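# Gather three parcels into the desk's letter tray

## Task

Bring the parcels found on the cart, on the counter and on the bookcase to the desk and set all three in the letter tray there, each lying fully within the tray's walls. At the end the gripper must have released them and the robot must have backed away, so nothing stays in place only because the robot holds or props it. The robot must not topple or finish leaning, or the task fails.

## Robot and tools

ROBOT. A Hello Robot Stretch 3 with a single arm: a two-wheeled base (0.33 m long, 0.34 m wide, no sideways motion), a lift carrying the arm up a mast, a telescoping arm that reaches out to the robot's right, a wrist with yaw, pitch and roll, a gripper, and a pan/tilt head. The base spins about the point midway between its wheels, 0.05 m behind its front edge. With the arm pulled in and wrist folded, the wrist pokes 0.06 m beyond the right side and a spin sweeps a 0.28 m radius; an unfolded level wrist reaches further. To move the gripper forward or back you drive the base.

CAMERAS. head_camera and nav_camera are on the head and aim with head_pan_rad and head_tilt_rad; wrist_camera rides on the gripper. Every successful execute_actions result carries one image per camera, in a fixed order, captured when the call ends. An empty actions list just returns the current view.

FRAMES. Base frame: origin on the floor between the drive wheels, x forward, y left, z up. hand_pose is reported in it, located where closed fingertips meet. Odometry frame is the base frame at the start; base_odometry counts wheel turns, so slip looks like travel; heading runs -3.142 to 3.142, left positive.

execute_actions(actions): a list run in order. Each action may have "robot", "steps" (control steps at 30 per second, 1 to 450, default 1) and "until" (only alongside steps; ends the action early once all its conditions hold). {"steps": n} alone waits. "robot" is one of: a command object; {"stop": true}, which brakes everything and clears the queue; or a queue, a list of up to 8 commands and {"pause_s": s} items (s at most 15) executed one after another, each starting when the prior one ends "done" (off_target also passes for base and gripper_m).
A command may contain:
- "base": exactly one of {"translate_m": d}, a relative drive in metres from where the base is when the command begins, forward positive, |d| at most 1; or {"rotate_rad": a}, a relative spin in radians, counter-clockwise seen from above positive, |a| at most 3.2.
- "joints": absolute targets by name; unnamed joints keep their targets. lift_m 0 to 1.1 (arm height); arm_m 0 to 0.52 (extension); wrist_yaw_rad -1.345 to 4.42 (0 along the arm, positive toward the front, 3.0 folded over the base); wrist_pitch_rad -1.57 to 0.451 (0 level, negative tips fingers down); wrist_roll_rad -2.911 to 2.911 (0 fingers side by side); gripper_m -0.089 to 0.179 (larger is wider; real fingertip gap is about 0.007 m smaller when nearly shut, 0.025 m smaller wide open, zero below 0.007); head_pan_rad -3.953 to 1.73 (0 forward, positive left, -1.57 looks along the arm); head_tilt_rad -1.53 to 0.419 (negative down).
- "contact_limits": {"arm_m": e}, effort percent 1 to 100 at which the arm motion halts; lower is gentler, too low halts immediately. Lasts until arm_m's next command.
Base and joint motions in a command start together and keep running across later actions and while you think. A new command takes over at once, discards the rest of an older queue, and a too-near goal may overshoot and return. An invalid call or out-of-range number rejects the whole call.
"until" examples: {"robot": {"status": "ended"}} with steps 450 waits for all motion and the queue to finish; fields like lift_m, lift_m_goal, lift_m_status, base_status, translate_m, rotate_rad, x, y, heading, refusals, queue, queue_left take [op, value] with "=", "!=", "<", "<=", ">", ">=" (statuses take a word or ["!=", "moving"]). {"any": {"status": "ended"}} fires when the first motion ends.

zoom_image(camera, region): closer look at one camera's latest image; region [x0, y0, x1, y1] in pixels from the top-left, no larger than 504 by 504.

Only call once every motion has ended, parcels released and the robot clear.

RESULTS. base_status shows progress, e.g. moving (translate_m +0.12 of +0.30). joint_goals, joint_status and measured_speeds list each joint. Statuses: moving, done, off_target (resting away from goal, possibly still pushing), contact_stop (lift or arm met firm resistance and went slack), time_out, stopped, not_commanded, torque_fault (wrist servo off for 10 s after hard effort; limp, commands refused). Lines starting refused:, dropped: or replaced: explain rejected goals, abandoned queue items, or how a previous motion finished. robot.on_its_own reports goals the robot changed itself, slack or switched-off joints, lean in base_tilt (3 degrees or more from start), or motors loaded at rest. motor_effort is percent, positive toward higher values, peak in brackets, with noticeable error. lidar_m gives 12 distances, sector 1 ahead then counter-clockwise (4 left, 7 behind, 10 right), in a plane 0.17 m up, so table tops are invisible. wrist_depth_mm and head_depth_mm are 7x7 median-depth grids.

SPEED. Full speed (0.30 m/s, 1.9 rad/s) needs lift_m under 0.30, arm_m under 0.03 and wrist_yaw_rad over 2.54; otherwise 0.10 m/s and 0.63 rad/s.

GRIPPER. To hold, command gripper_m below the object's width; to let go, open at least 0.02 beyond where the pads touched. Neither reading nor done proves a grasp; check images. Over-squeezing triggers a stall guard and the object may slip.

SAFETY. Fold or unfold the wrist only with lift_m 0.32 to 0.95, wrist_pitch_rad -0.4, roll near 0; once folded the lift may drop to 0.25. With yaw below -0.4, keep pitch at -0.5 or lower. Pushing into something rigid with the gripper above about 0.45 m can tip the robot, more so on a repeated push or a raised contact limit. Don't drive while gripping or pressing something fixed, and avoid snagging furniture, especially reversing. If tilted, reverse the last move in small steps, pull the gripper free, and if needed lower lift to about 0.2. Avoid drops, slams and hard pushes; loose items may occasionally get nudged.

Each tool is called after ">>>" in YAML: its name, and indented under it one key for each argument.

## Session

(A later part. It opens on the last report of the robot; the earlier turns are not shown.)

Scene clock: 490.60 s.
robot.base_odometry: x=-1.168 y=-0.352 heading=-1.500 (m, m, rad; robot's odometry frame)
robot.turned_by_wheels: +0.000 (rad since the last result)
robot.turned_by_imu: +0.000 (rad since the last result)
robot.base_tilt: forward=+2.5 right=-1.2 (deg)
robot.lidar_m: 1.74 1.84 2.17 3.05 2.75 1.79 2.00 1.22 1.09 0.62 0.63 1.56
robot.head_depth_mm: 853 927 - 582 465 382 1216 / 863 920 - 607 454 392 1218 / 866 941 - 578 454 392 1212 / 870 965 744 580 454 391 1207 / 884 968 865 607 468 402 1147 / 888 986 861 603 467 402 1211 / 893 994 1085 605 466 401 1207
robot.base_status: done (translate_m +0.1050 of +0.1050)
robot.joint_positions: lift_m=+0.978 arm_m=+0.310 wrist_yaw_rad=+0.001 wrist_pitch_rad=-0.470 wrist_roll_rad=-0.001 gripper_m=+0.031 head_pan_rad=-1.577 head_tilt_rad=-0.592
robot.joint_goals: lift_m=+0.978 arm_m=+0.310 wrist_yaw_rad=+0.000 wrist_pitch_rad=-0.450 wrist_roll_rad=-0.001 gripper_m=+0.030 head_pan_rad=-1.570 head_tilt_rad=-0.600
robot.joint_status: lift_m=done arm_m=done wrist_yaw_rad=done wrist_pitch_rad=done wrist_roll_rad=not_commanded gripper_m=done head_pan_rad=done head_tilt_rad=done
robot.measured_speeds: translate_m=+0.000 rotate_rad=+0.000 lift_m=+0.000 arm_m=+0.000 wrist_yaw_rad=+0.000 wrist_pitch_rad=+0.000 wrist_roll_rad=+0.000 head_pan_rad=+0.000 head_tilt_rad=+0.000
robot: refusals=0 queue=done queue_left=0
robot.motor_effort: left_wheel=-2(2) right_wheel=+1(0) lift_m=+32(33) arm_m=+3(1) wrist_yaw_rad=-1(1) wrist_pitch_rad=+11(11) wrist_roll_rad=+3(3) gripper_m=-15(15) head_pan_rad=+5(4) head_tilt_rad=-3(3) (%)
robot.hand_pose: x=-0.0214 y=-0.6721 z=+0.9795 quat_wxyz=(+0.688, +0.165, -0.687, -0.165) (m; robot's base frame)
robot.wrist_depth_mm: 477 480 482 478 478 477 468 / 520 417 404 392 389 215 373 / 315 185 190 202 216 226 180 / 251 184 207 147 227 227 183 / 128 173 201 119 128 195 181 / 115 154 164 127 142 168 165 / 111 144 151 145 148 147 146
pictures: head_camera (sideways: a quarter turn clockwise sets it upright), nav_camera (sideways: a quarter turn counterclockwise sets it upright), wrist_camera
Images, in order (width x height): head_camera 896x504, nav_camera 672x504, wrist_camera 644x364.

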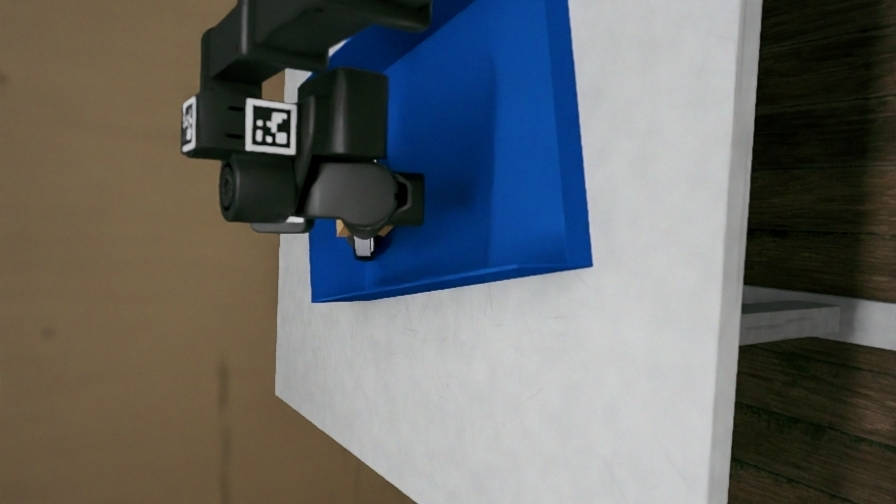

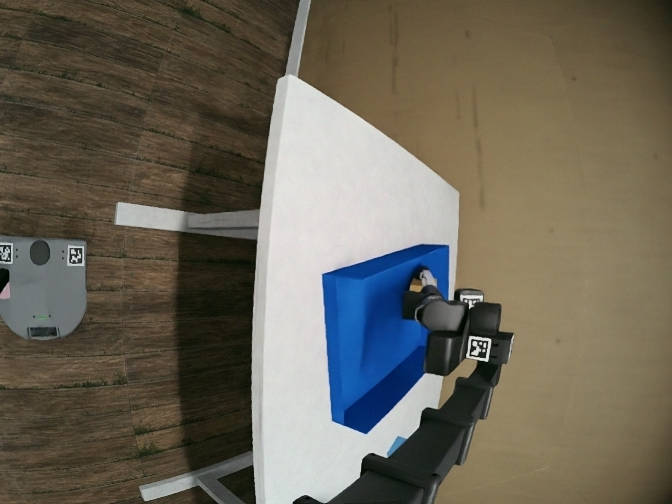

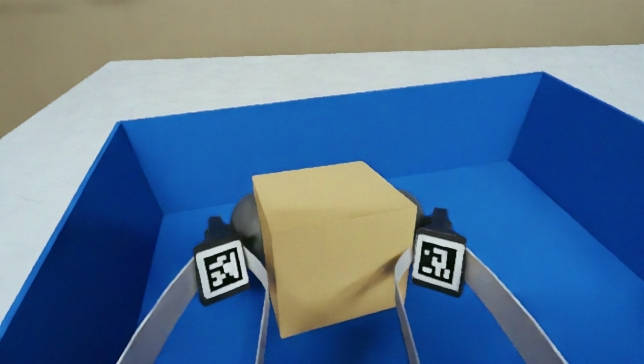

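>>> execute_actions:
  actions:
    - {"robot": [{"joints": {"lift_m": 0.968}}, {"joints": {"gripper_m": 0.11}}], "steps": 300, "until": {"robot": {"status": "ended"}}}

Scene clock: 526.67 s.
robot.base_odometry: x=-1.168 y=-0.352 heading=-1.500 (m, m, rad; robot's odometry frame)
robot.turned_by_wheels: +0.000 (rad since the last result)
robot.turned_by_imu: +0.000 (rad since the last result)
robot.base_tilt: forward=+2.5 right=-1.1 (deg)
robot.lidar_m: 1.74 1.85 2.17 3.04 2.75 1.79 2.00 1.23 1.10 0.62 0.63 1.56
robot.head_depth_mm: 853 933 - 580 465 381 1225 / 861 930 - 593 456 392 1215 / 865 947 - 579 453 391 1209 / 876 968 745 577 453 391 1209 / 883 972 861 606 469 403 1153 / 888 982 862 607 467 402 1208 / 891 990 1088 604 466 401 1204
robot.base_status: done (translate_m +0.1050 of +0.1050)
robot.joint_positions: lift_m=+0.968 arm_m=+0.310 wrist_yaw_rad=+0.000 wrist_pitch_rad=-0.457 wrist_roll_rad=-0.001 gripper_m=+0.110 head_pan_rad=-1.577 head_tilt_rad=-0.592
robot.joint_goals: lift_m=+0.968 arm_m=+0.310 wrist_yaw_rad=+0.000 wrist_pitch_rad=-0.450 wrist_roll_rad=-0.001 gripper_m=+0.110 head_pan_rad=-1.570 head_tilt_rad=-0.600
robot.joint_status: lift_m=done arm_m=done wrist_yaw_rad=done wrist_pitch_rad=done wrist_roll_rad=not_commanded gripper_m=done head_pan_rad=done head_tilt_rad=done
robot.measured_speeds: translate_m=+0.000 rotate_rad=+0.000 lift_m=+0.000 arm_m=+0.000 wrist_yaw_rad=+0.000 wrist_pitch_rad=+0.000 wrist_roll_rad=+0.000 head_pan_rad=+0.000 head_tilt_rad=+0.000
robot: refusals=0 queue=done queue_left=0
robot.motor_effort: left_wheel=-1(2) right_wheel=+0(0) lift_m=+30(33) arm_m=+3(3) wrist_yaw_rad=-1(1) wrist_pitch_rad=+4(11) wrist_roll_rad=+3(3) gripper_m=+0(87) head_pan_rad=+5(4) head_tilt_rad=-2(3) (%)
robot.hand_pose: x=-0.0214 y=-0.6739 z=+0.9724 quat_wxyz=(+0.689, +0.161, -0.688, -0.160) (m; robot's base frame)
robot.wrist_depth_mm: 477 470 480 472 471 477 467 / 516 406 394 390 204 208 359 / 306 176 187 199 214 224 178 / 224 185 204 147 225 222 183 / 121 163 188 123 129 185 178 / 115 141 163 131 153 154 158 / 111 143 143 142 141 140 139
pictures: head_camera (sideways: a quarter turn clockwise sets it upright), nav_camera (sideways: a quarter turn counterclockwise sets it upright), wrist_camera
Images, in order (width x height): head_camera 896x504, nav_camera 672x504, wrist_camera 644x364.

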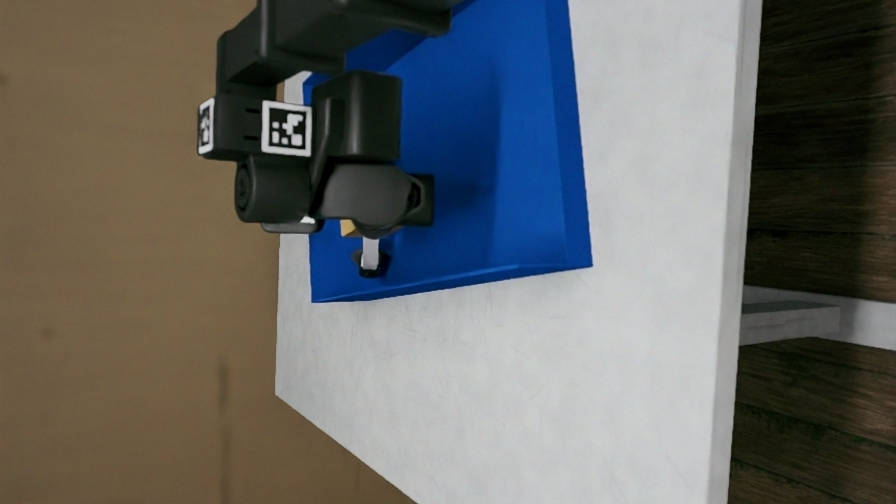

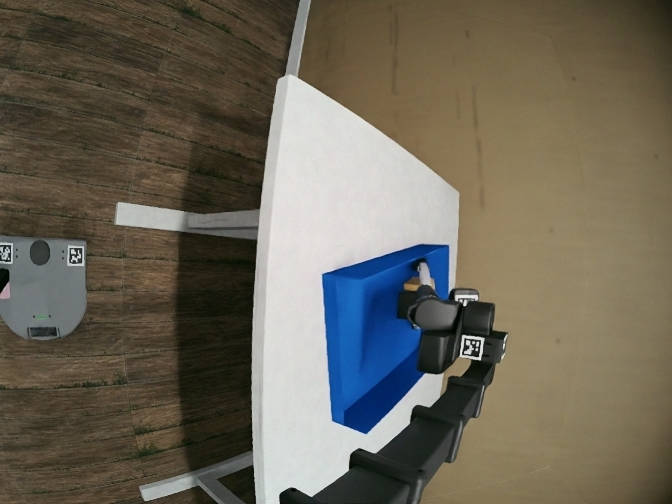

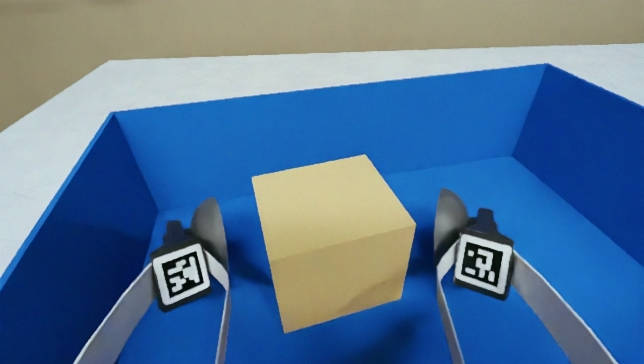

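>>> execute_actions:
  actions:
    - {"robot": {"joints": {"lift_m": 1.09, "arm_m": 0.0}}, "steps": 12}

Scene clock: 548.47 s.
robot.base_odometry: x=-1.168 y=-0.352 heading=-1.500 (m, m, rad; robot's odometry frame)
robot.turned_by_wheels: +0.000 (rad since the last result)
robot.turned_by_imu: +0.000 (rad since the last result)
robot.base_tilt: forward=+2.5 right=-1.2 (deg)
robot.lidar_m: 1.74 1.84 2.18 3.04 2.75 1.79 2.00 1.22 1.10 0.62 0.63 1.56
robot.head_depth_mm: 854 922 - 581 465 382 1213 / 861 925 - 606 455 392 1216 / 866 940 - 581 454 391 1214 / 873 965 738 580 453 392 1219 / 881 977 866 607 468 401 1141 / 886 984 863 605 468 402 1214 / 892 993 1085 605 468 401 1203
robot.base_status: done (translate_m +0.1050 of +0.1050)
robot.joint_positions: lift_m=+0.984 arm_m=+0.299 wrist_yaw_rad=+0.000 wrist_pitch_rad=-0.464 wrist_roll_rad=-0.001 gripper_m=+0.110 head_pan_rad=-1.577 head_tilt_rad=-0.592
robot.joint_goals: lift_m=+1.090 arm_m=+0.000 wrist_yaw_rad=+0.000 wrist_pitch_rad=-0.450 wrist_roll_rad=-0.001 gripper_m=+0.110 head_pan_rad=-1.570 head_tilt_rad=-0.600
robot.joint_status: lift_m=moving arm_m=moving wrist_yaw_rad=done wrist_pitch_rad=done wrist_roll_rad=not_commanded gripper_m=done head_pan_rad=done head_tilt_rad=done
robot.measured_speeds: translate_m=+0.000 rotate_rad=+0.000 lift_m=+0.077 arm_m=-0.054 wrist_yaw_rad=+0.000 wrist_pitch_rad=+0.000 wrist_roll_rad=+0.000 head_pan_rad=+0.000 head_tilt_rad=+0.000
robot: refusals=0 queue=running queue_left=0
robot.motor_effort: left_wheel=-2(1) right_wheel=+0(0) lift_m=+55(55) arm_m=-5(1) wrist_yaw_rad=-1(0) wrist_pitch_rad=+8(8) wrist_roll_rad=+3(3) gripper_m=-1(0) head_pan_rad=+4(5) head_tilt_rad=-4(3) (%)
robot.hand_pose: x=-0.0214 y=-0.6623 z=+0.9862 quat_wxyz=(+0.689, +0.163, -0.687, -0.163) (m; robot's base frame)
robot.wrist_depth_mm: 485 488 489 485 485 484 490 / 526 432 424 418 411 399 392 / 337 301 202 212 227 235 190 / 263 194 219 169 246 233 184 / 212 158 203 141 151 202 189 / 116 138 180 151 172 170 173 / 109 155 158 157 155 153 152
pictures: head_camera (sideways: a quarter turn clockwise sets it upright), nav_camera (sideways: a quarter turn counterclockwise sets it upright), wrist_camera
Images, in order (width x height): head_camera 896x504, nav_camera 672x504, wrist_camera 644x364.

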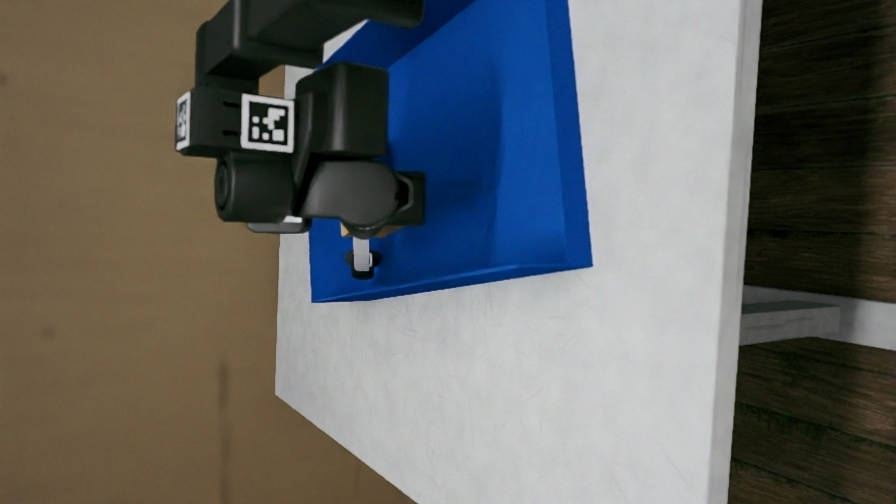

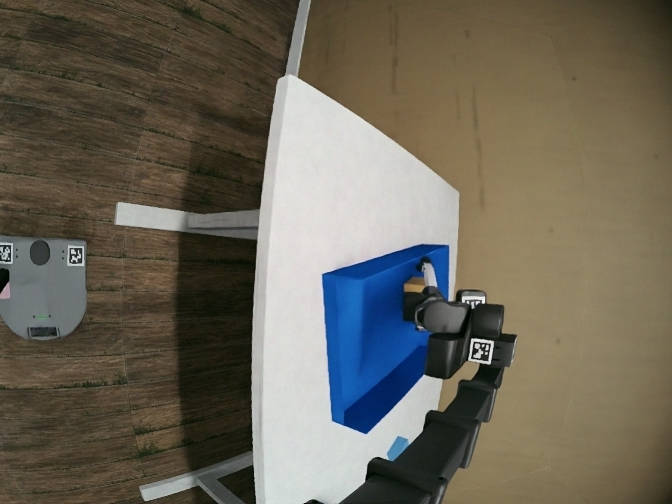

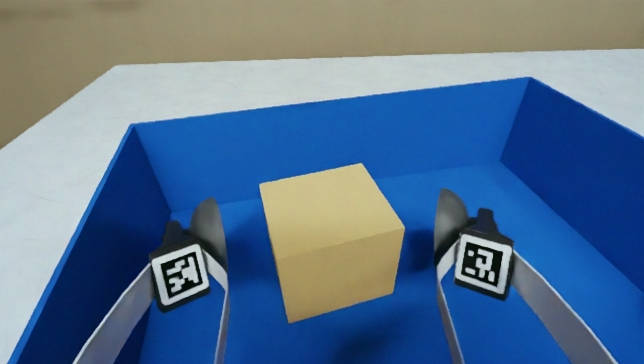

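>>> execute_actions:
  actions:
    - {"robot": {"joints": {"wrist_yaw_rad": 1.6, "gripper_m": 0.05}}, "steps": 300, "until": {"robot": {"wrist_yaw_rad": [">", 1.5]}}}
    - {"robot": {"joints": {"lift_m": 0.285}}, "steps": 300, "until": {"robot": {"lift_m": ["<", 0.93]}}}
    - {"robot": {"joints": {"wrist_yaw_rad": 2.9, "wrist_pitch_rad": -0.4}}, "steps": 300, "until": {"robot": {"wrist_yaw_rad": [">", 2.6]}}}
    - {"robot": {"base": {"rotate_rad": -0.738}}, "steps": 300, "until": {"robot": {"base_status": ["!=", "moving"]}}}
    - {"robot": {"base": {"translate_m": -1.0}}, "steps": 450, "until": {"robot": {"y": [">", 0.355]}}}
    - {"robot": {"base": {"translate_m": -0.604}}, "steps": 450, "until": {"robot": {"y": [">", 0.591]}}}
    - {"robot": {"joints": {"lift_m": 0.9, "head_pan_rad": -1.57, "head_tilt_rad": -0.15}}, "steps": 450, "until": {"robot": {"base_status": ["!=", "moving"]}}}
    - {"robot": {"base": {"rotate_rad": -0.884}}, "steps": 450, "until": {"robot": {"status": "ended"}}}

Scene clock: 604.23 s.
robot.base_odometry: x=-0.234 y=+0.836 heading=-3.121 (m, m, rad; robot's odometry frame)
robot.turned_by_wheels: -1.622 (rad since the last result)
robot.turned_by_imu: -1.610 (rad since the last result)
robot.base_tilt: forward=+2.6 right=-1.2 (deg)
robot.lidar_m: 1.60 2.05 2.82 2.89 2.98 2.18 2.09 1.26 0.66 0.67 0.67 1.19
robot.head_depth_mm: 746 771 796 823 714 821 856 / 751 772 796 823 708 822 851 / 748 773 795 824 597 822 857 / 752 773 797 821 615 824 857 / 751 777 800 823 695 825 859 / 749 774 796 823 690 824 853 / 747 771 798 822 685 830 853
robot.base_status: done (rotate_rad -0.8839 of -0.8840)
robot.joint_positions: lift_m=+0.900 arm_m=+0.001 wrist_yaw_rad=+2.899 wrist_pitch_rad=-0.419 wrist_roll_rad=-0.001 gripper_m=+0.050 head_pan_rad=-1.577 head_tilt_rad=-0.161
robot.joint_goals: lift_m=+0.900 arm_m=+0.000 wrist_yaw_rad=+2.900 wrist_pitch_rad=-0.400 wrist_roll_rad=-0.001 gripper_m=+0.050 head_pan_rad=-1.570 head_tilt_rad=-0.150
robot.joint_status: lift_m=done arm_m=done wrist_yaw_rad=done wrist_pitch_rad=done wrist_roll_rad=not_commanded gripper_m=done head_pan_rad=done head_tilt_rad=done
robot.measured_speeds: translate_m=+0.000 rotate_rad=+0.000 lift_m=+0.000 arm_m=+0.000 wrist_yaw_rad=+0.000 wrist_pitch_rad=+0.000 wrist_roll_rad=+0.000 head_pan_rad=+0.000 head_tilt_rad=+0.000
robot: refusals=0 queue=done queue_left=0
robot.motor_effort: left_wheel=+2(14) right_wheel=-1(6) lift_m=+54(56) arm_m=-3(5) wrist_yaw_rad=+1(2) wrist_pitch_rad=+10(10) wrist_roll_rad=+2(3) gripper_m=+0(85) head_pan_rad=+5(4) head_tilt_rad=+3(21) (%)
robot.hand_pose: x=+0.0327 y=+0.0717 z=+0.9121 quat_wxyz=(+0.230, +0.704, +0.063, +0.669) (m; robot's base frame)
robot.wrist_depth_mm: - - - - - - - / - - - - - - - / - - - - - - - / - - - - - - - / - - - - - - - / - - - - - - - / - - - - - - -
pictures: head_camera (sideways: a quarter turn clockwise sets it upright), nav_camera (sideways: a quarter turn counterclockwise sets it upright), wrist_camera
Images, in order (width x height): head_camera 896x504, nav_camera 672x504, wrist_camera 644x364.

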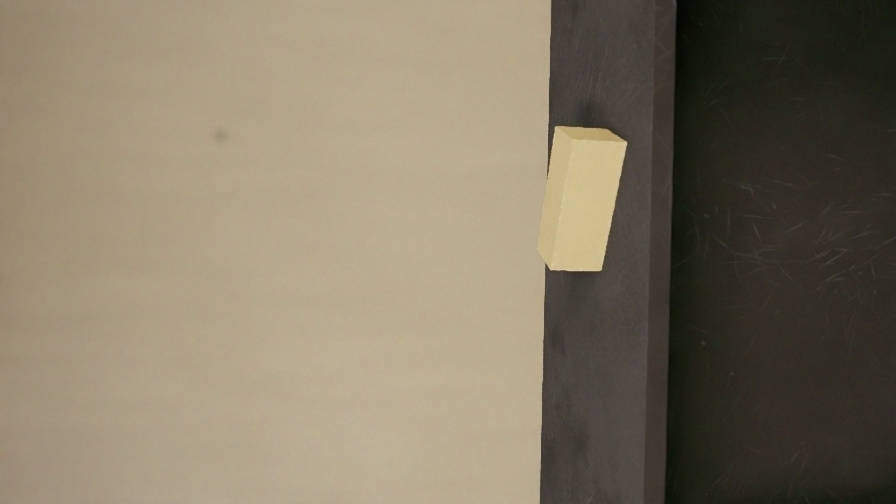

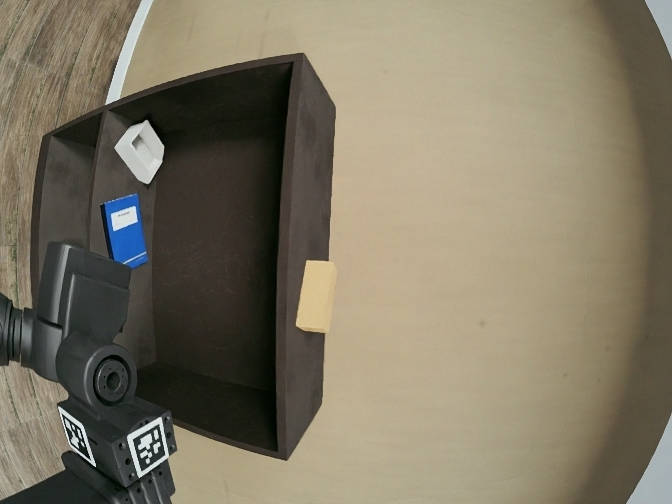

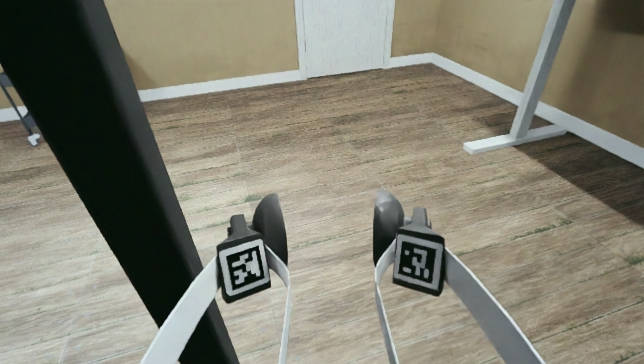

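>>> zoom_image:
  camera: "head_camera"
  region: [470, 90, 700, 310]

Region (470, 90, 700, 310) of head_camera's 896x504 image, scaled by 2.191, with more detail than that image has; it fills the top 482 rows of this view, and the rest is white.

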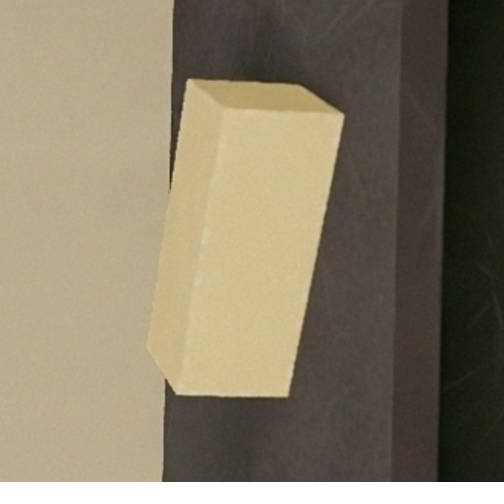

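>>> execute_actions:
  actions: []

Scene clock: 634.70 s.
robot.base_odometry: x=-0.234 y=+0.836 heading=-3.121 (m, m, rad; robot's odometry frame)
robot.turned_by_wheels: +0.000 (rad since the last result)
robot.turned_by_imu: +0.000 (rad since the last result)
robot.base_tilt: forward=+2.5 right=-1.2 (deg)
robot.lidar_m: 1.60 2.05 2.82 2.90 2.99 2.18 2.09 1.26 0.66 0.67 0.67 1.18
robot.head_depth_mm: 748 772 796 823 713 822 848 / 747 768 800 823 710 823 853 / 750 769 795 826 599 822 858 / 749 773 794 823 617 827 855 / 749 772 797 823 693 824 856 / 748 773 796 822 689 825 852 / 749 777 799 822 682 830 858
robot.base_status: done (rotate_rad -0.8839 of -0.8840)
robot.joint_positions: lift_m=+0.900 arm_m=+0.001 wrist_yaw_rad=+2.899 wrist_pitch_rad=-0.419 wrist_roll_rad=-0.001 gripper_m=+0.050 head_pan_rad=-1.577 head_tilt_rad=-0.161
robot.joint_goals: lift_m=+0.900 arm_m=+0.000 wrist_yaw_rad=+2.900 wrist_pitch_rad=-0.400 wrist_roll_rad=-0.001 gripper_m=+0.050 head_pan_rad=-1.570 head_tilt_rad=-0.150
robot.joint_status: lift_m=done arm_m=done wrist_yaw_rad=done wrist_pitch_rad=done wrist_roll_rad=not_commanded gripper_m=done head_pan_rad=done head_tilt_rad=done
robot.measured_speeds: translate_m=+0.000 rotate_rad=+0.000 lift_m=+0.000 arm_m=+0.000 wrist_yaw_rad=+0.000 wrist_pitch_rad=+0.000 wrist_roll_rad=+0.000 head_pan_rad=+0.000 head_tilt_rad=+0.000
robot: refusals=0 queue=done queue_left=0
robot.motor_effort: left_wheel=+2(2) right_wheel=-1(2) lift_m=+54(54) arm_m=-3(3) wrist_yaw_rad=+1(1) wrist_pitch_rad=+10(10) wrist_roll_rad=+3(3) gripper_m=+0(1) head_pan_rad=+5(4) head_tilt_rad=+4(4) (%)
robot.hand_pose: x=+0.0327 y=+0.0717 z=+0.9121 quat_wxyz=(+0.230, +0.704, +0.063, +0.669) (m; robot's base frame)
robot.wrist_depth_mm: - - - - - - - / - - - - - - - / - - - - - - - / - - - - - - - / - - - - - - - / - - - - - - - / - - - - - - -
pictures: head_camera (sideways: a quarter turn clockwise sets it upright), nav_camera (sideways: a quarter turn counterclockwise sets it upright), wrist_camera
Images, in order (width x height): head_camera 896x504, nav_camera 672x504, wrist_camera 644x364.

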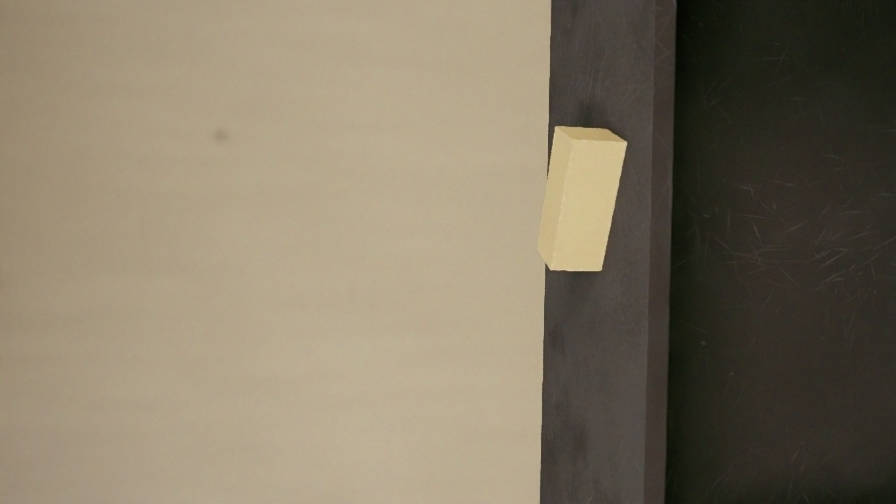

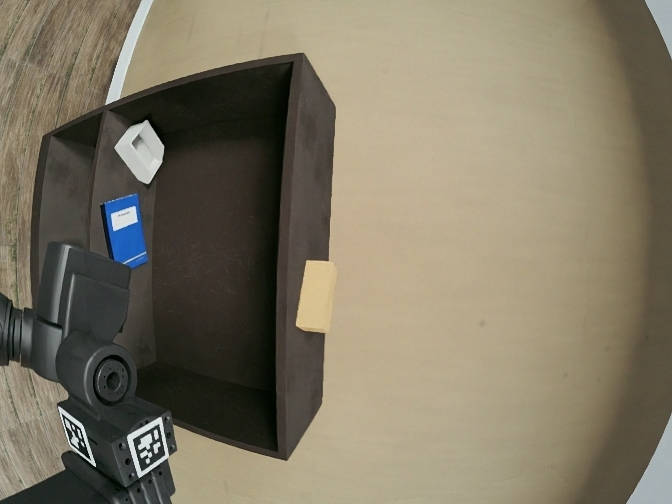

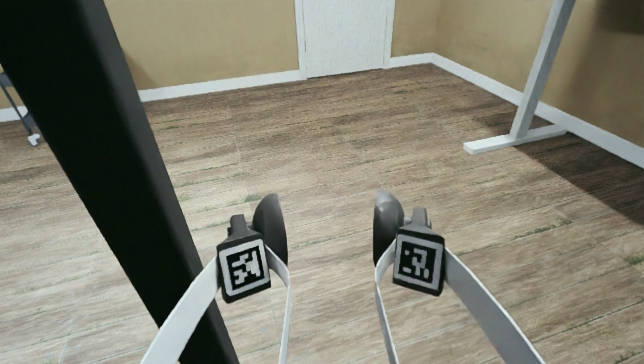

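>>> zoom_image:
  camera: "head_camera"
  region: [480, 60, 720, 340]

Region (480, 60, 720, 340) of head_camera's 896x504 image, scaled by 1.800, with more detail than that image has; it fills the left 432 columns of this view, and the rest is white.

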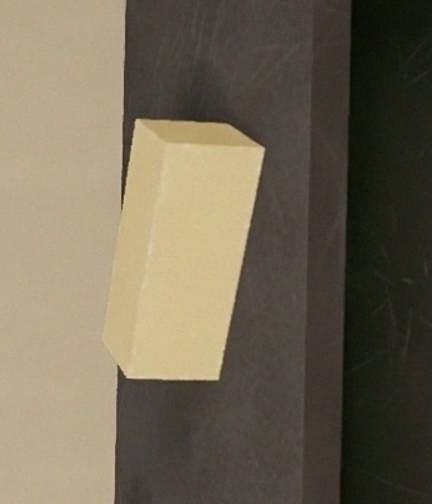

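>>> execute_actions:
  actions:
    - {"robot": {"base": {"translate_m": -0.205}, "joints": {"wrist_yaw_rad": 1.14, "wrist_pitch_rad": -0.3, "gripper_m": 0.13}}, "steps": 300, "until": {"robot": {"wrist_yaw_rad": ["<", 1.8]}}}
    - {"robot": {"joints": {"lift_m": 1.10, "arm_m": 0.17}}, "steps": 450, "until": {"robot": {"status": "ended"}}}

Scene clock: 758.17 s.
robot.base_odometry: x=-0.029 y=+0.840 heading=-3.121 (m, m, rad; robot's odometry frame)
robot.turned_by_wheels: +0.000 (rad since the last result)
robot.turned_by_imu: +0.000 (rad since the last result)
robot.base_tilt: forward=+2.5 right=-1.2 (deg)
robot.lidar_m: 1.80 2.20 3.00 2.89 2.43 1.96 1.88 1.27 0.57 0.57 0.84 0.82
robot.head_depth_mm: 754 780 794 832 860 879 912 / 751 779 796 - - 630 680 / 756 778 801 - - 832 859 / 755 780 805 826 - 835 858 / 757 775 801 821 - 838 863 / 756 778 800 821 646 833 861 / 756 780 805 831 645 836 865
robot.base_status: done (translate_m -0.2050 of -0.2050)
robot.joint_positions: lift_m=+1.100 arm_m=+0.170 wrist_yaw_rad=+1.140 wrist_pitch_rad=-0.320 wrist_roll_rad=-0.001 gripper_m=+0.130 head_pan_rad=-1.577 head_tilt_rad=-0.161
robot.joint_goals: lift_m=+1.100 arm_m=+0.170 wrist_yaw_rad=+1.140 wrist_pitch_rad=-0.300 wrist_roll_rad=-0.001 gripper_m=+0.130 head_pan_rad=-1.570 head_tilt_rad=-0.150
robot.joint_status: lift_m=done arm_m=done wrist_yaw_rad=done wrist_pitch_rad=done wrist_roll_rad=not_commanded gripper_m=done head_pan_rad=done head_tilt_rad=done
robot.measured_speeds: translate_m=+0.000 rotate_rad=+0.000 lift_m=+0.000 arm_m=+0.000 wrist_yaw_rad=+0.000 wrist_pitch_rad=+0.000 wrist_roll_rad=+0.000 head_pan_rad=+0.000 head_tilt_rad=+0.000
robot: refusals=0 queue=done queue_left=0
robot.motor_effort: left_wheel=+2(5) right_wheel=-2(2) lift_m=+54(56) arm_m=+2(4) wrist_yaw_rad=-1(1) wrist_pitch_rad=+11(12) wrist_roll_rad=+3(3) gripper_m=+0(86) head_pan_rad=+5(4) head_tilt_rad=+3(4) (%)
robot.hand_pose: x=+0.1927 y=-0.4130 z=+1.1349 quat_wxyz=(+0.649, +0.472, -0.526, +0.282) (m; robot's base frame)
robot.wrist_depth_mm: - - - - 678 508 406 / - - - - 662 532 422 / - - - 532 477 465 419 / - - - 710 369 322 250 / - - - 785 801 282 234 / - - - 896 841 618 216 / - - - 876 811 599 206
pictures: head_camera (sideways: a quarter turn clockwise sets it upright), nav_camera (sideways: a quarter turn counterclockwise sets it upright), wrist_camera
Images, in order (width x height): head_camera 896x504, nav_camera 672x504, wrist_camera 644x364.

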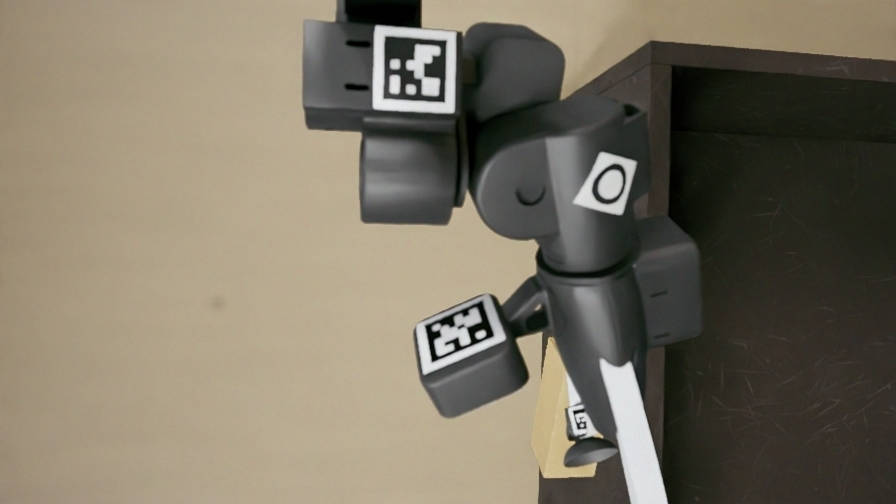

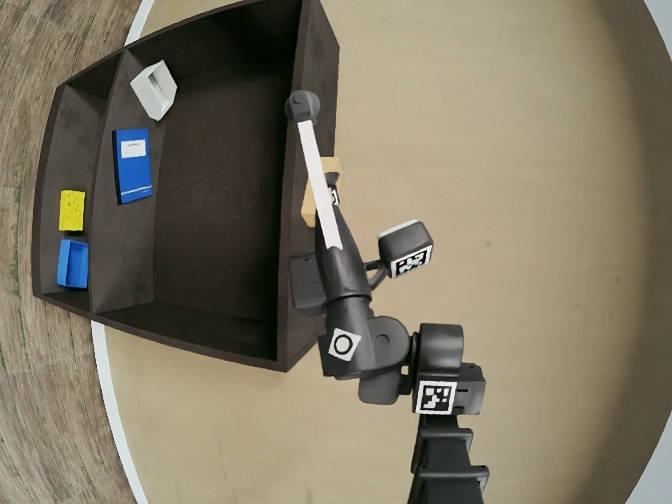

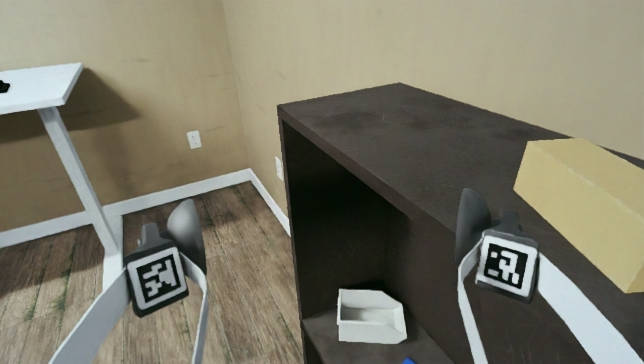

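>>> zoom_image:
  camera: "wrist_camera"
  region: [304, 60, 644, 364]

Region (304, 60, 644, 364) of wrist_camera's 644x364 image, scaled by 1.482; it fills the top 451 rows of this view, and the rest is white.

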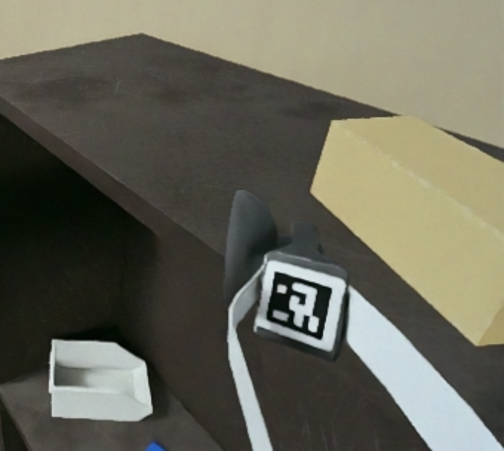

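>>> zoom_image:
  camera: "head_camera"
  region: [440, 250, 740, 504]

Region (440, 250, 740, 504) of head_camera's 896x504 image, scaled by 1.680, with more detail than that image has; it fills the top 427 rows of this view, and the rest is white.

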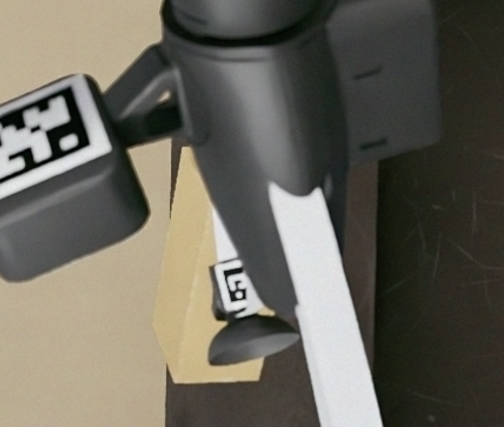

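>>> execute_actions:
  actions:
    - {"robot": {"joints": {"arm_m": 0.45, "wrist_yaw_rad": 1.2, "wrist_pitch_rad": -0.2, "gripper_m": 0.16}}, "steps": 450, "until": {"robot": {"status": "ended"}}}

Scene clock: 841.10 s.
robot.base_odometry: x=-0.029 y=+0.840 heading=-3.121 (m, m, rad; robot's odometry frame)
robot.turned_by_wheels: +0.000 (rad since the last result)
robot.turned_by_imu: +0.000 (rad since the last result)
robot.base_tilt: forward=+2.5 right=-1.2 (deg)
robot.lidar_m: 1.80 2.21 2.99 2.89 2.42 1.96 1.89 1.27 0.58 0.57 0.84 0.82
robot.head_depth_mm: 752 778 794 831 858 874 914 / 754 778 799 830 708 629 679 / 751 779 796 - 705 833 860 / 753 776 800 822 697 832 860 / 754 780 805 827 645 833 867 / 754 777 803 830 594 835 865 / 755 780 804 824 624 830 865
robot.base_status: done (translate_m -0.2050 of -0.2050)
robot.joint_positions: lift_m=+1.100 arm_m=+0.450 wrist_yaw_rad=+1.199 wrist_pitch_rad=-0.221 wrist_roll_rad=-0.001 gripper_m=+0.160 head_pan_rad=-1.577 head_tilt_rad=-0.161
robot.joint_goals: lift_m=+1.100 arm_m=+0.450 wrist_yaw_rad=+1.200 wrist_pitch_rad=-0.200 wrist_roll_rad=-0.001 gripper_m=+0.160 head_pan_rad=-1.570 head_tilt_rad=-0.150
robot.joint_status: lift_m=done arm_m=done wrist_yaw_rad=done wrist_pitch_rad=done wrist_roll_rad=not_commanded gripper_m=done head_pan_rad=done head_tilt_rad=done
robot.measured_speeds: translate_m=+0.000 rotate_rad=+0.000 lift_m=+0.000 arm_m=+0.000 wrist_yaw_rad=+0.000 wrist_pitch_rad=+0.000 wrist_roll_rad=+0.000 head_pan_rad=+0.000 head_tilt_rad=+0.000
robot: refusals=0 queue=done queue_left=0
robot.motor_effort: left_wheel=+2(2) right_wheel=-2(1) lift_m=+54(54) arm_m=+3(4) wrist_yaw_rad=+1(3) wrist_pitch_rad=+12(13) wrist_roll_rad=+3(2) gripper_m=+0(86) head_pan_rad=+4(4) head_tilt_rad=+3(4) (%)
robot.hand_pose: x=+0.2066 y=-0.6836 z=+1.1586 quat_wxyz=(+0.625, +0.461, -0.535, +0.332) (m; robot's base frame)
robot.wrist_depth_mm: - - - 526 333 244 192 / - - - 563 349 253 197 / - - - 581 368 261 203 / - - 466 464 385 271 209 / - 391 346 338 343 311 212 / - - 273 255 265 273 205 / - 229 175 174 220 218 230
pictures: head_camera (sideways: a quarter turn clockwise sets it upright), nav_camera (sideways: a quarter turn counterclockwise sets it upright), wrist_camera
Images, in order (width x height): head_camera 896x504, nav_camera 672x504, wrist_camera 644x364.

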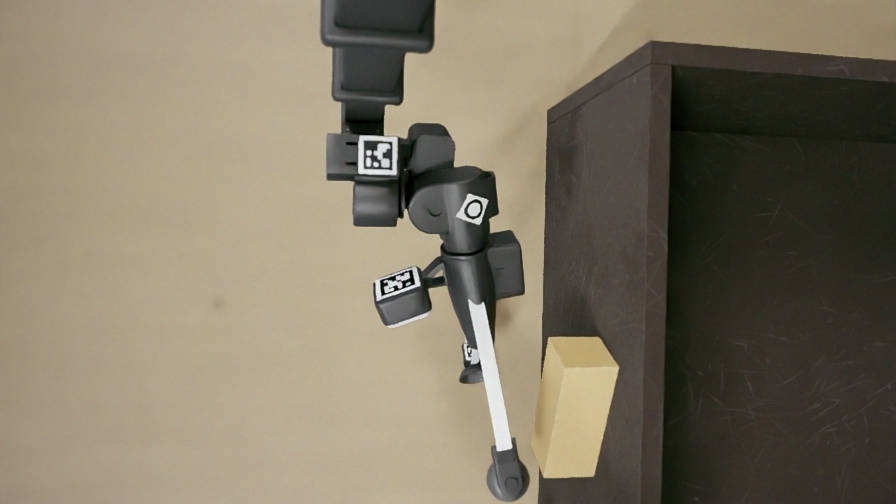

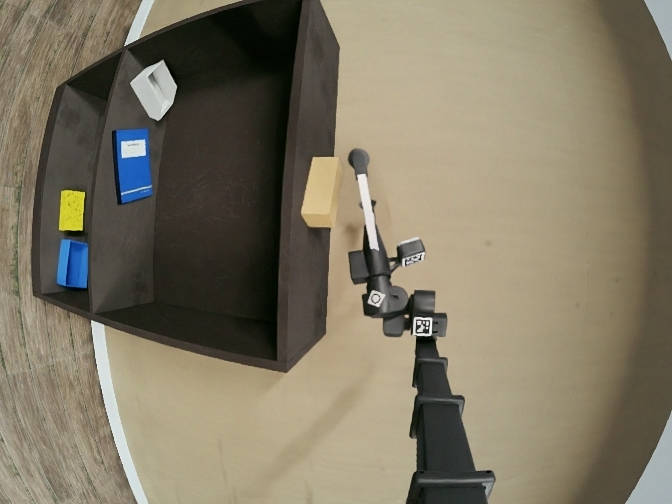

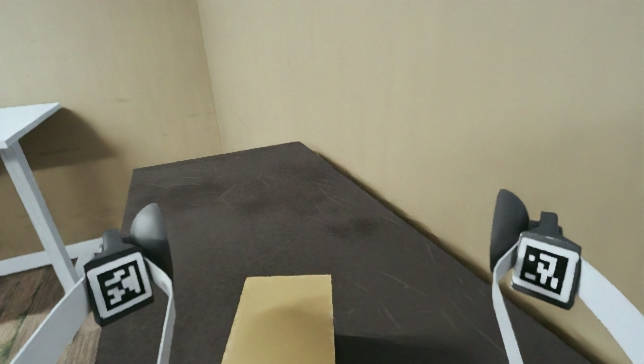

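>>> execute_actions:
  actions:
    - {"robot": {"joints": {"arm_m": 0.421, "lift_m": 1.010}}, "steps": 450, "until": {"robot": {"status": "ended"}}}

Scene clock: 879.37 s.
robot.base_odometry: x=-0.029 y=+0.840 heading=-3.122 (m, m, rad; robot's odometry frame)
robot.turned_by_wheels: +0.000 (rad since the last result)
robot.turned_by_imu: +0.000 (rad since the last result)
robot.base_tilt: forward=+2.4 right=-1.1 (deg)
robot.lidar_m: 1.80 2.20 2.99 2.89 2.43 1.96 1.89 1.27 0.57 0.57 0.84 0.82
robot.head_depth_mm: 756 778 801 824 - 877 914 / 753 777 806 821 681 628 677 / 756 776 804 821 607 829 862 / 756 777 802 828 603 829 863 / 755 778 803 826 602 830 864 / 754 780 805 829 597 833 860 / 756 782 801 830 646 832 866
robot.base_status: done (translate_m -0.2050 of -0.2050)
robot.joint_positions: lift_m=+1.011 arm_m=+0.421 wrist_yaw_rad=+1.199 wrist_pitch_rad=-0.187 wrist_roll_rad=+0.001 gripper_m=+0.160 head_pan_rad=-1.577 head_tilt_rad=-0.161
robot.joint_goals: lift_m=+1.010 arm_m=+0.421 wrist_yaw_rad=+1.200 wrist_pitch_rad=-0.200 wrist_roll_rad=+0.001 gripper_m=+0.160 head_pan_rad=-1.570 head_tilt_rad=-0.150
robot.joint_status: lift_m=done arm_m=done wrist_yaw_rad=done wrist_pitch_rad=done wrist_roll_rad=not_commanded gripper_m=done head_pan_rad=done head_tilt_rad=done
robot.measured_speeds: translate_m=+0.000 rotate_rad=+0.000 lift_m=+0.000 arm_m=+0.000 wrist_yaw_rad=+0.000 wrist_pitch_rad=+0.000 wrist_roll_rad=+0.000 head_pan_rad=+0.000 head_tilt_rad=+0.000
robot: refusals=0 queue=done queue_left=0
robot.motor_effort: left_wheel=-6(6) right_wheel=+6(5) lift_m=+25(54) arm_m=-2(0) wrist_yaw_rad=+0(1) wrist_pitch_rad=-8(12) wrist_roll_rad=+2(3) gripper_m=-1(1) head_pan_rad=+4(5) head_tilt_rad=+5(3) (%)
robot.hand_pose: x=+0.2091 y=-0.6561 z=+1.0780 quat_wxyz=(+0.619, +0.452, -0.544, +0.343) (m; robot's base frame)
robot.wrist_depth_mm: - - - 577 370 270 216 / - - - 622 390 283 221 / - - 455 435 378 293 228 / - 310 279 136 246 267 231 / - 218 190 99 103 191 187 / - 152 86 78 77 145 153 / - 131 67 64 63 123 122
pictures: head_camera (sideways: a quarter turn clockwise sets it upright), nav_camera (sideways: a quarter turn counterclockwise sets it upright), wrist_camera
Images, in order (width x height): head_camera 896x504, nav_camera 672x504, wrist_camera 644x364.

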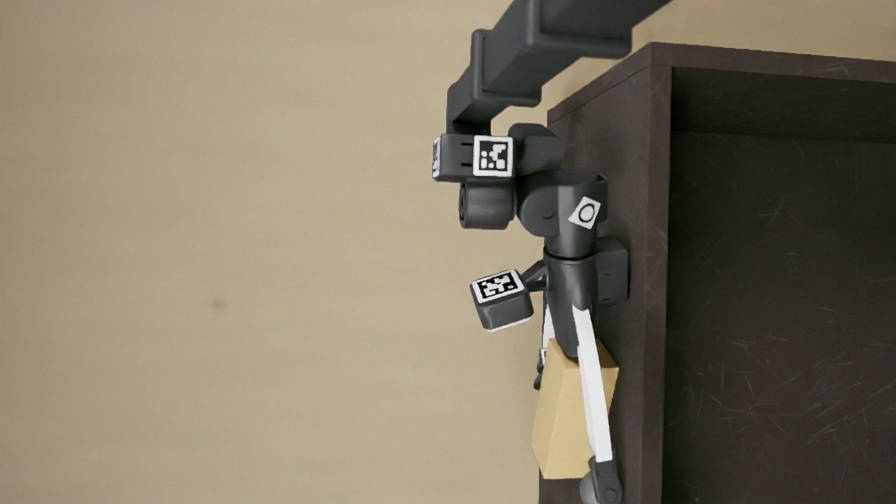

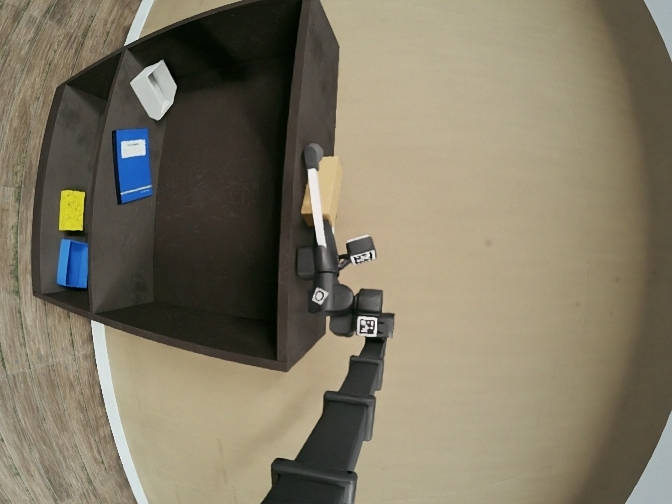

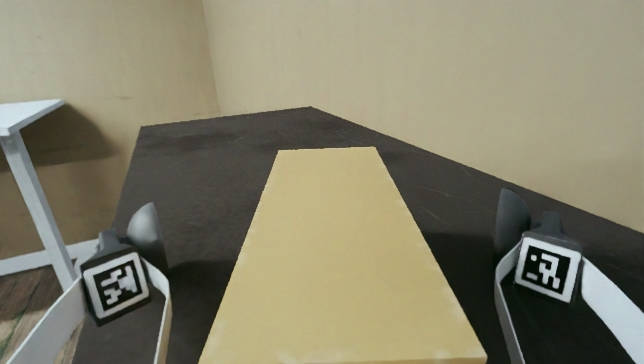

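>>> execute_actions:
  actions:
    - {"robot": {"joints": {"lift_m": 1.018, "gripper_m": 0.03}}, "steps": 150, "until": {"robot": {"status": "ended"}}}

Scene clock: 892.93 s.
robot.base_odometry: x=-0.029 y=+0.840 heading=-3.122 (m, m, rad; robot's odometry frame)
robot.turned_by_wheels: +0.000 (rad since the last result)
robot.turned_by_imu: +0.001 (rad since the last result)
robot.base_tilt: forward=+2.6 right=-1.2 (deg)
robot.lidar_m: 1.80 2.20 3.00 2.89 2.42 1.96 1.89 1.27 0.58 0.57 0.84 0.82
robot.head_depth_mm: 757 779 799 823 - 878 912 / 754 777 800 824 680 631 680 / 753 776 802 821 608 830 859 / 757 776 803 827 603 831 862 / 753 779 802 824 615 830 864 / 754 779 803 830 595 831 863 / 757 781 802 832 625 833 860
robot.base_status: done (translate_m -0.2050 of -0.2050)
robot.joint_positions: lift_m=+1.018 arm_m=+0.421 wrist_yaw_rad=+1.200 wrist_pitch_rad=-0.205 wrist_roll_rad=+0.001 gripper_m=+0.032 head_pan_rad=-1.577 head_tilt_rad=-0.161
robot.joint_goals: lift_m=+1.018 arm_m=+0.421 wrist_yaw_rad=+1.200 wrist_pitch_rad=-0.200 wrist_roll_rad=+0.001 gripper_m=+0.030 head_pan_rad=-1.570 head_tilt_rad=-0.150
robot.joint_status: lift_m=done arm_m=done wrist_yaw_rad=done wrist_pitch_rad=done wrist_roll_rad=not_commanded gripper_m=done head_pan_rad=done head_tilt_rad=done
robot.measured_speeds: translate_m=+0.000 rotate_rad=+0.000 lift_m=+0.000 arm_m=+0.000 wrist_yaw_rad=+0.000 wrist_pitch_rad=+0.000 wrist_roll_rad=+0.000 head_pan_rad=+0.000 head_tilt_rad=+0.000
robot: refusals=0 queue=done queue_left=0
robot.motor_effort: left_wheel=+1(6) right_wheel=-1(5) lift_m=+53(53) arm_m=-3(2) wrist_yaw_rad=+0(1) wrist_pitch_rad=+2(7) wrist_roll_rad=+2(2) gripper_m=-35(100) head_pan_rad=+4(5) head_tilt_rad=+3(4) (%)
robot.hand_pose: x=+0.2078 y=-0.6554 z=+1.0806 quat_wxyz=(+0.622, +0.457, -0.539, +0.337) (m; robot's base frame)
robot.wrist_depth_mm: - - - 590 372 275 216 / - - - 635 388 282 223 / - - 438 419 376 293 228 / - 310 279 141 262 267 233 / - 219 188 104 108 196 187 / - 170 87 82 81 147 151 / - 133 71 68 67 127 125
pictures: head_camera (sideways: a quarter turn clockwise sets it upright), nav_camera (sideways: a quarter turn counterclockwise sets it upright), wrist_camera
Images, in order (width x height): head_camera 896x504, nav_camera 672x504, wrist_camera 644x364.

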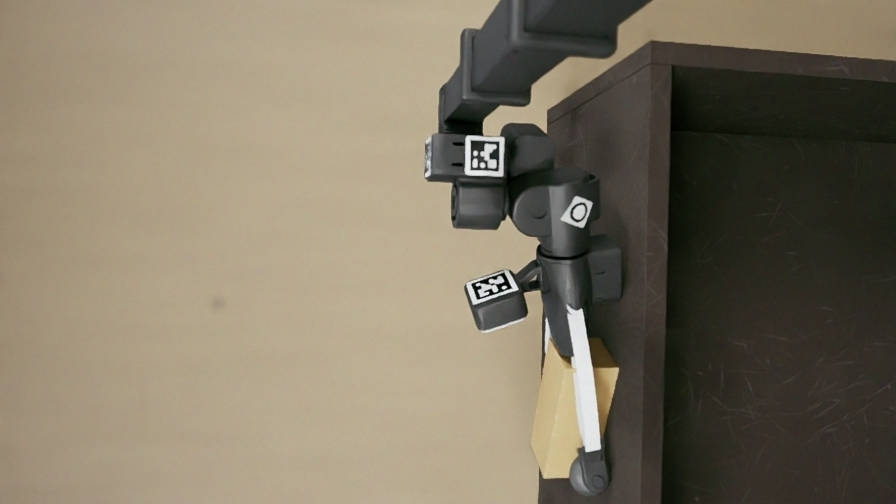

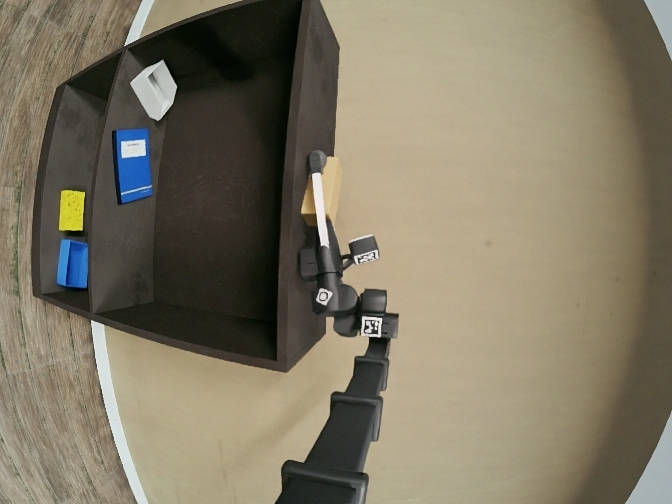

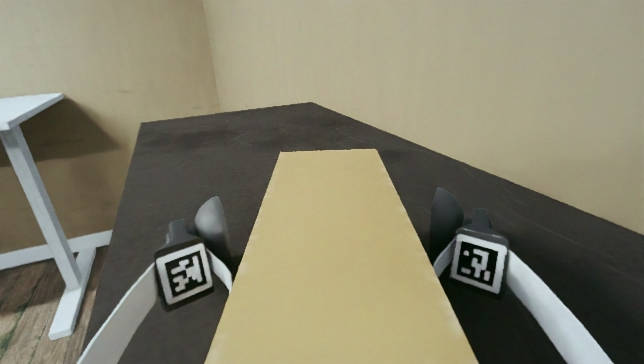

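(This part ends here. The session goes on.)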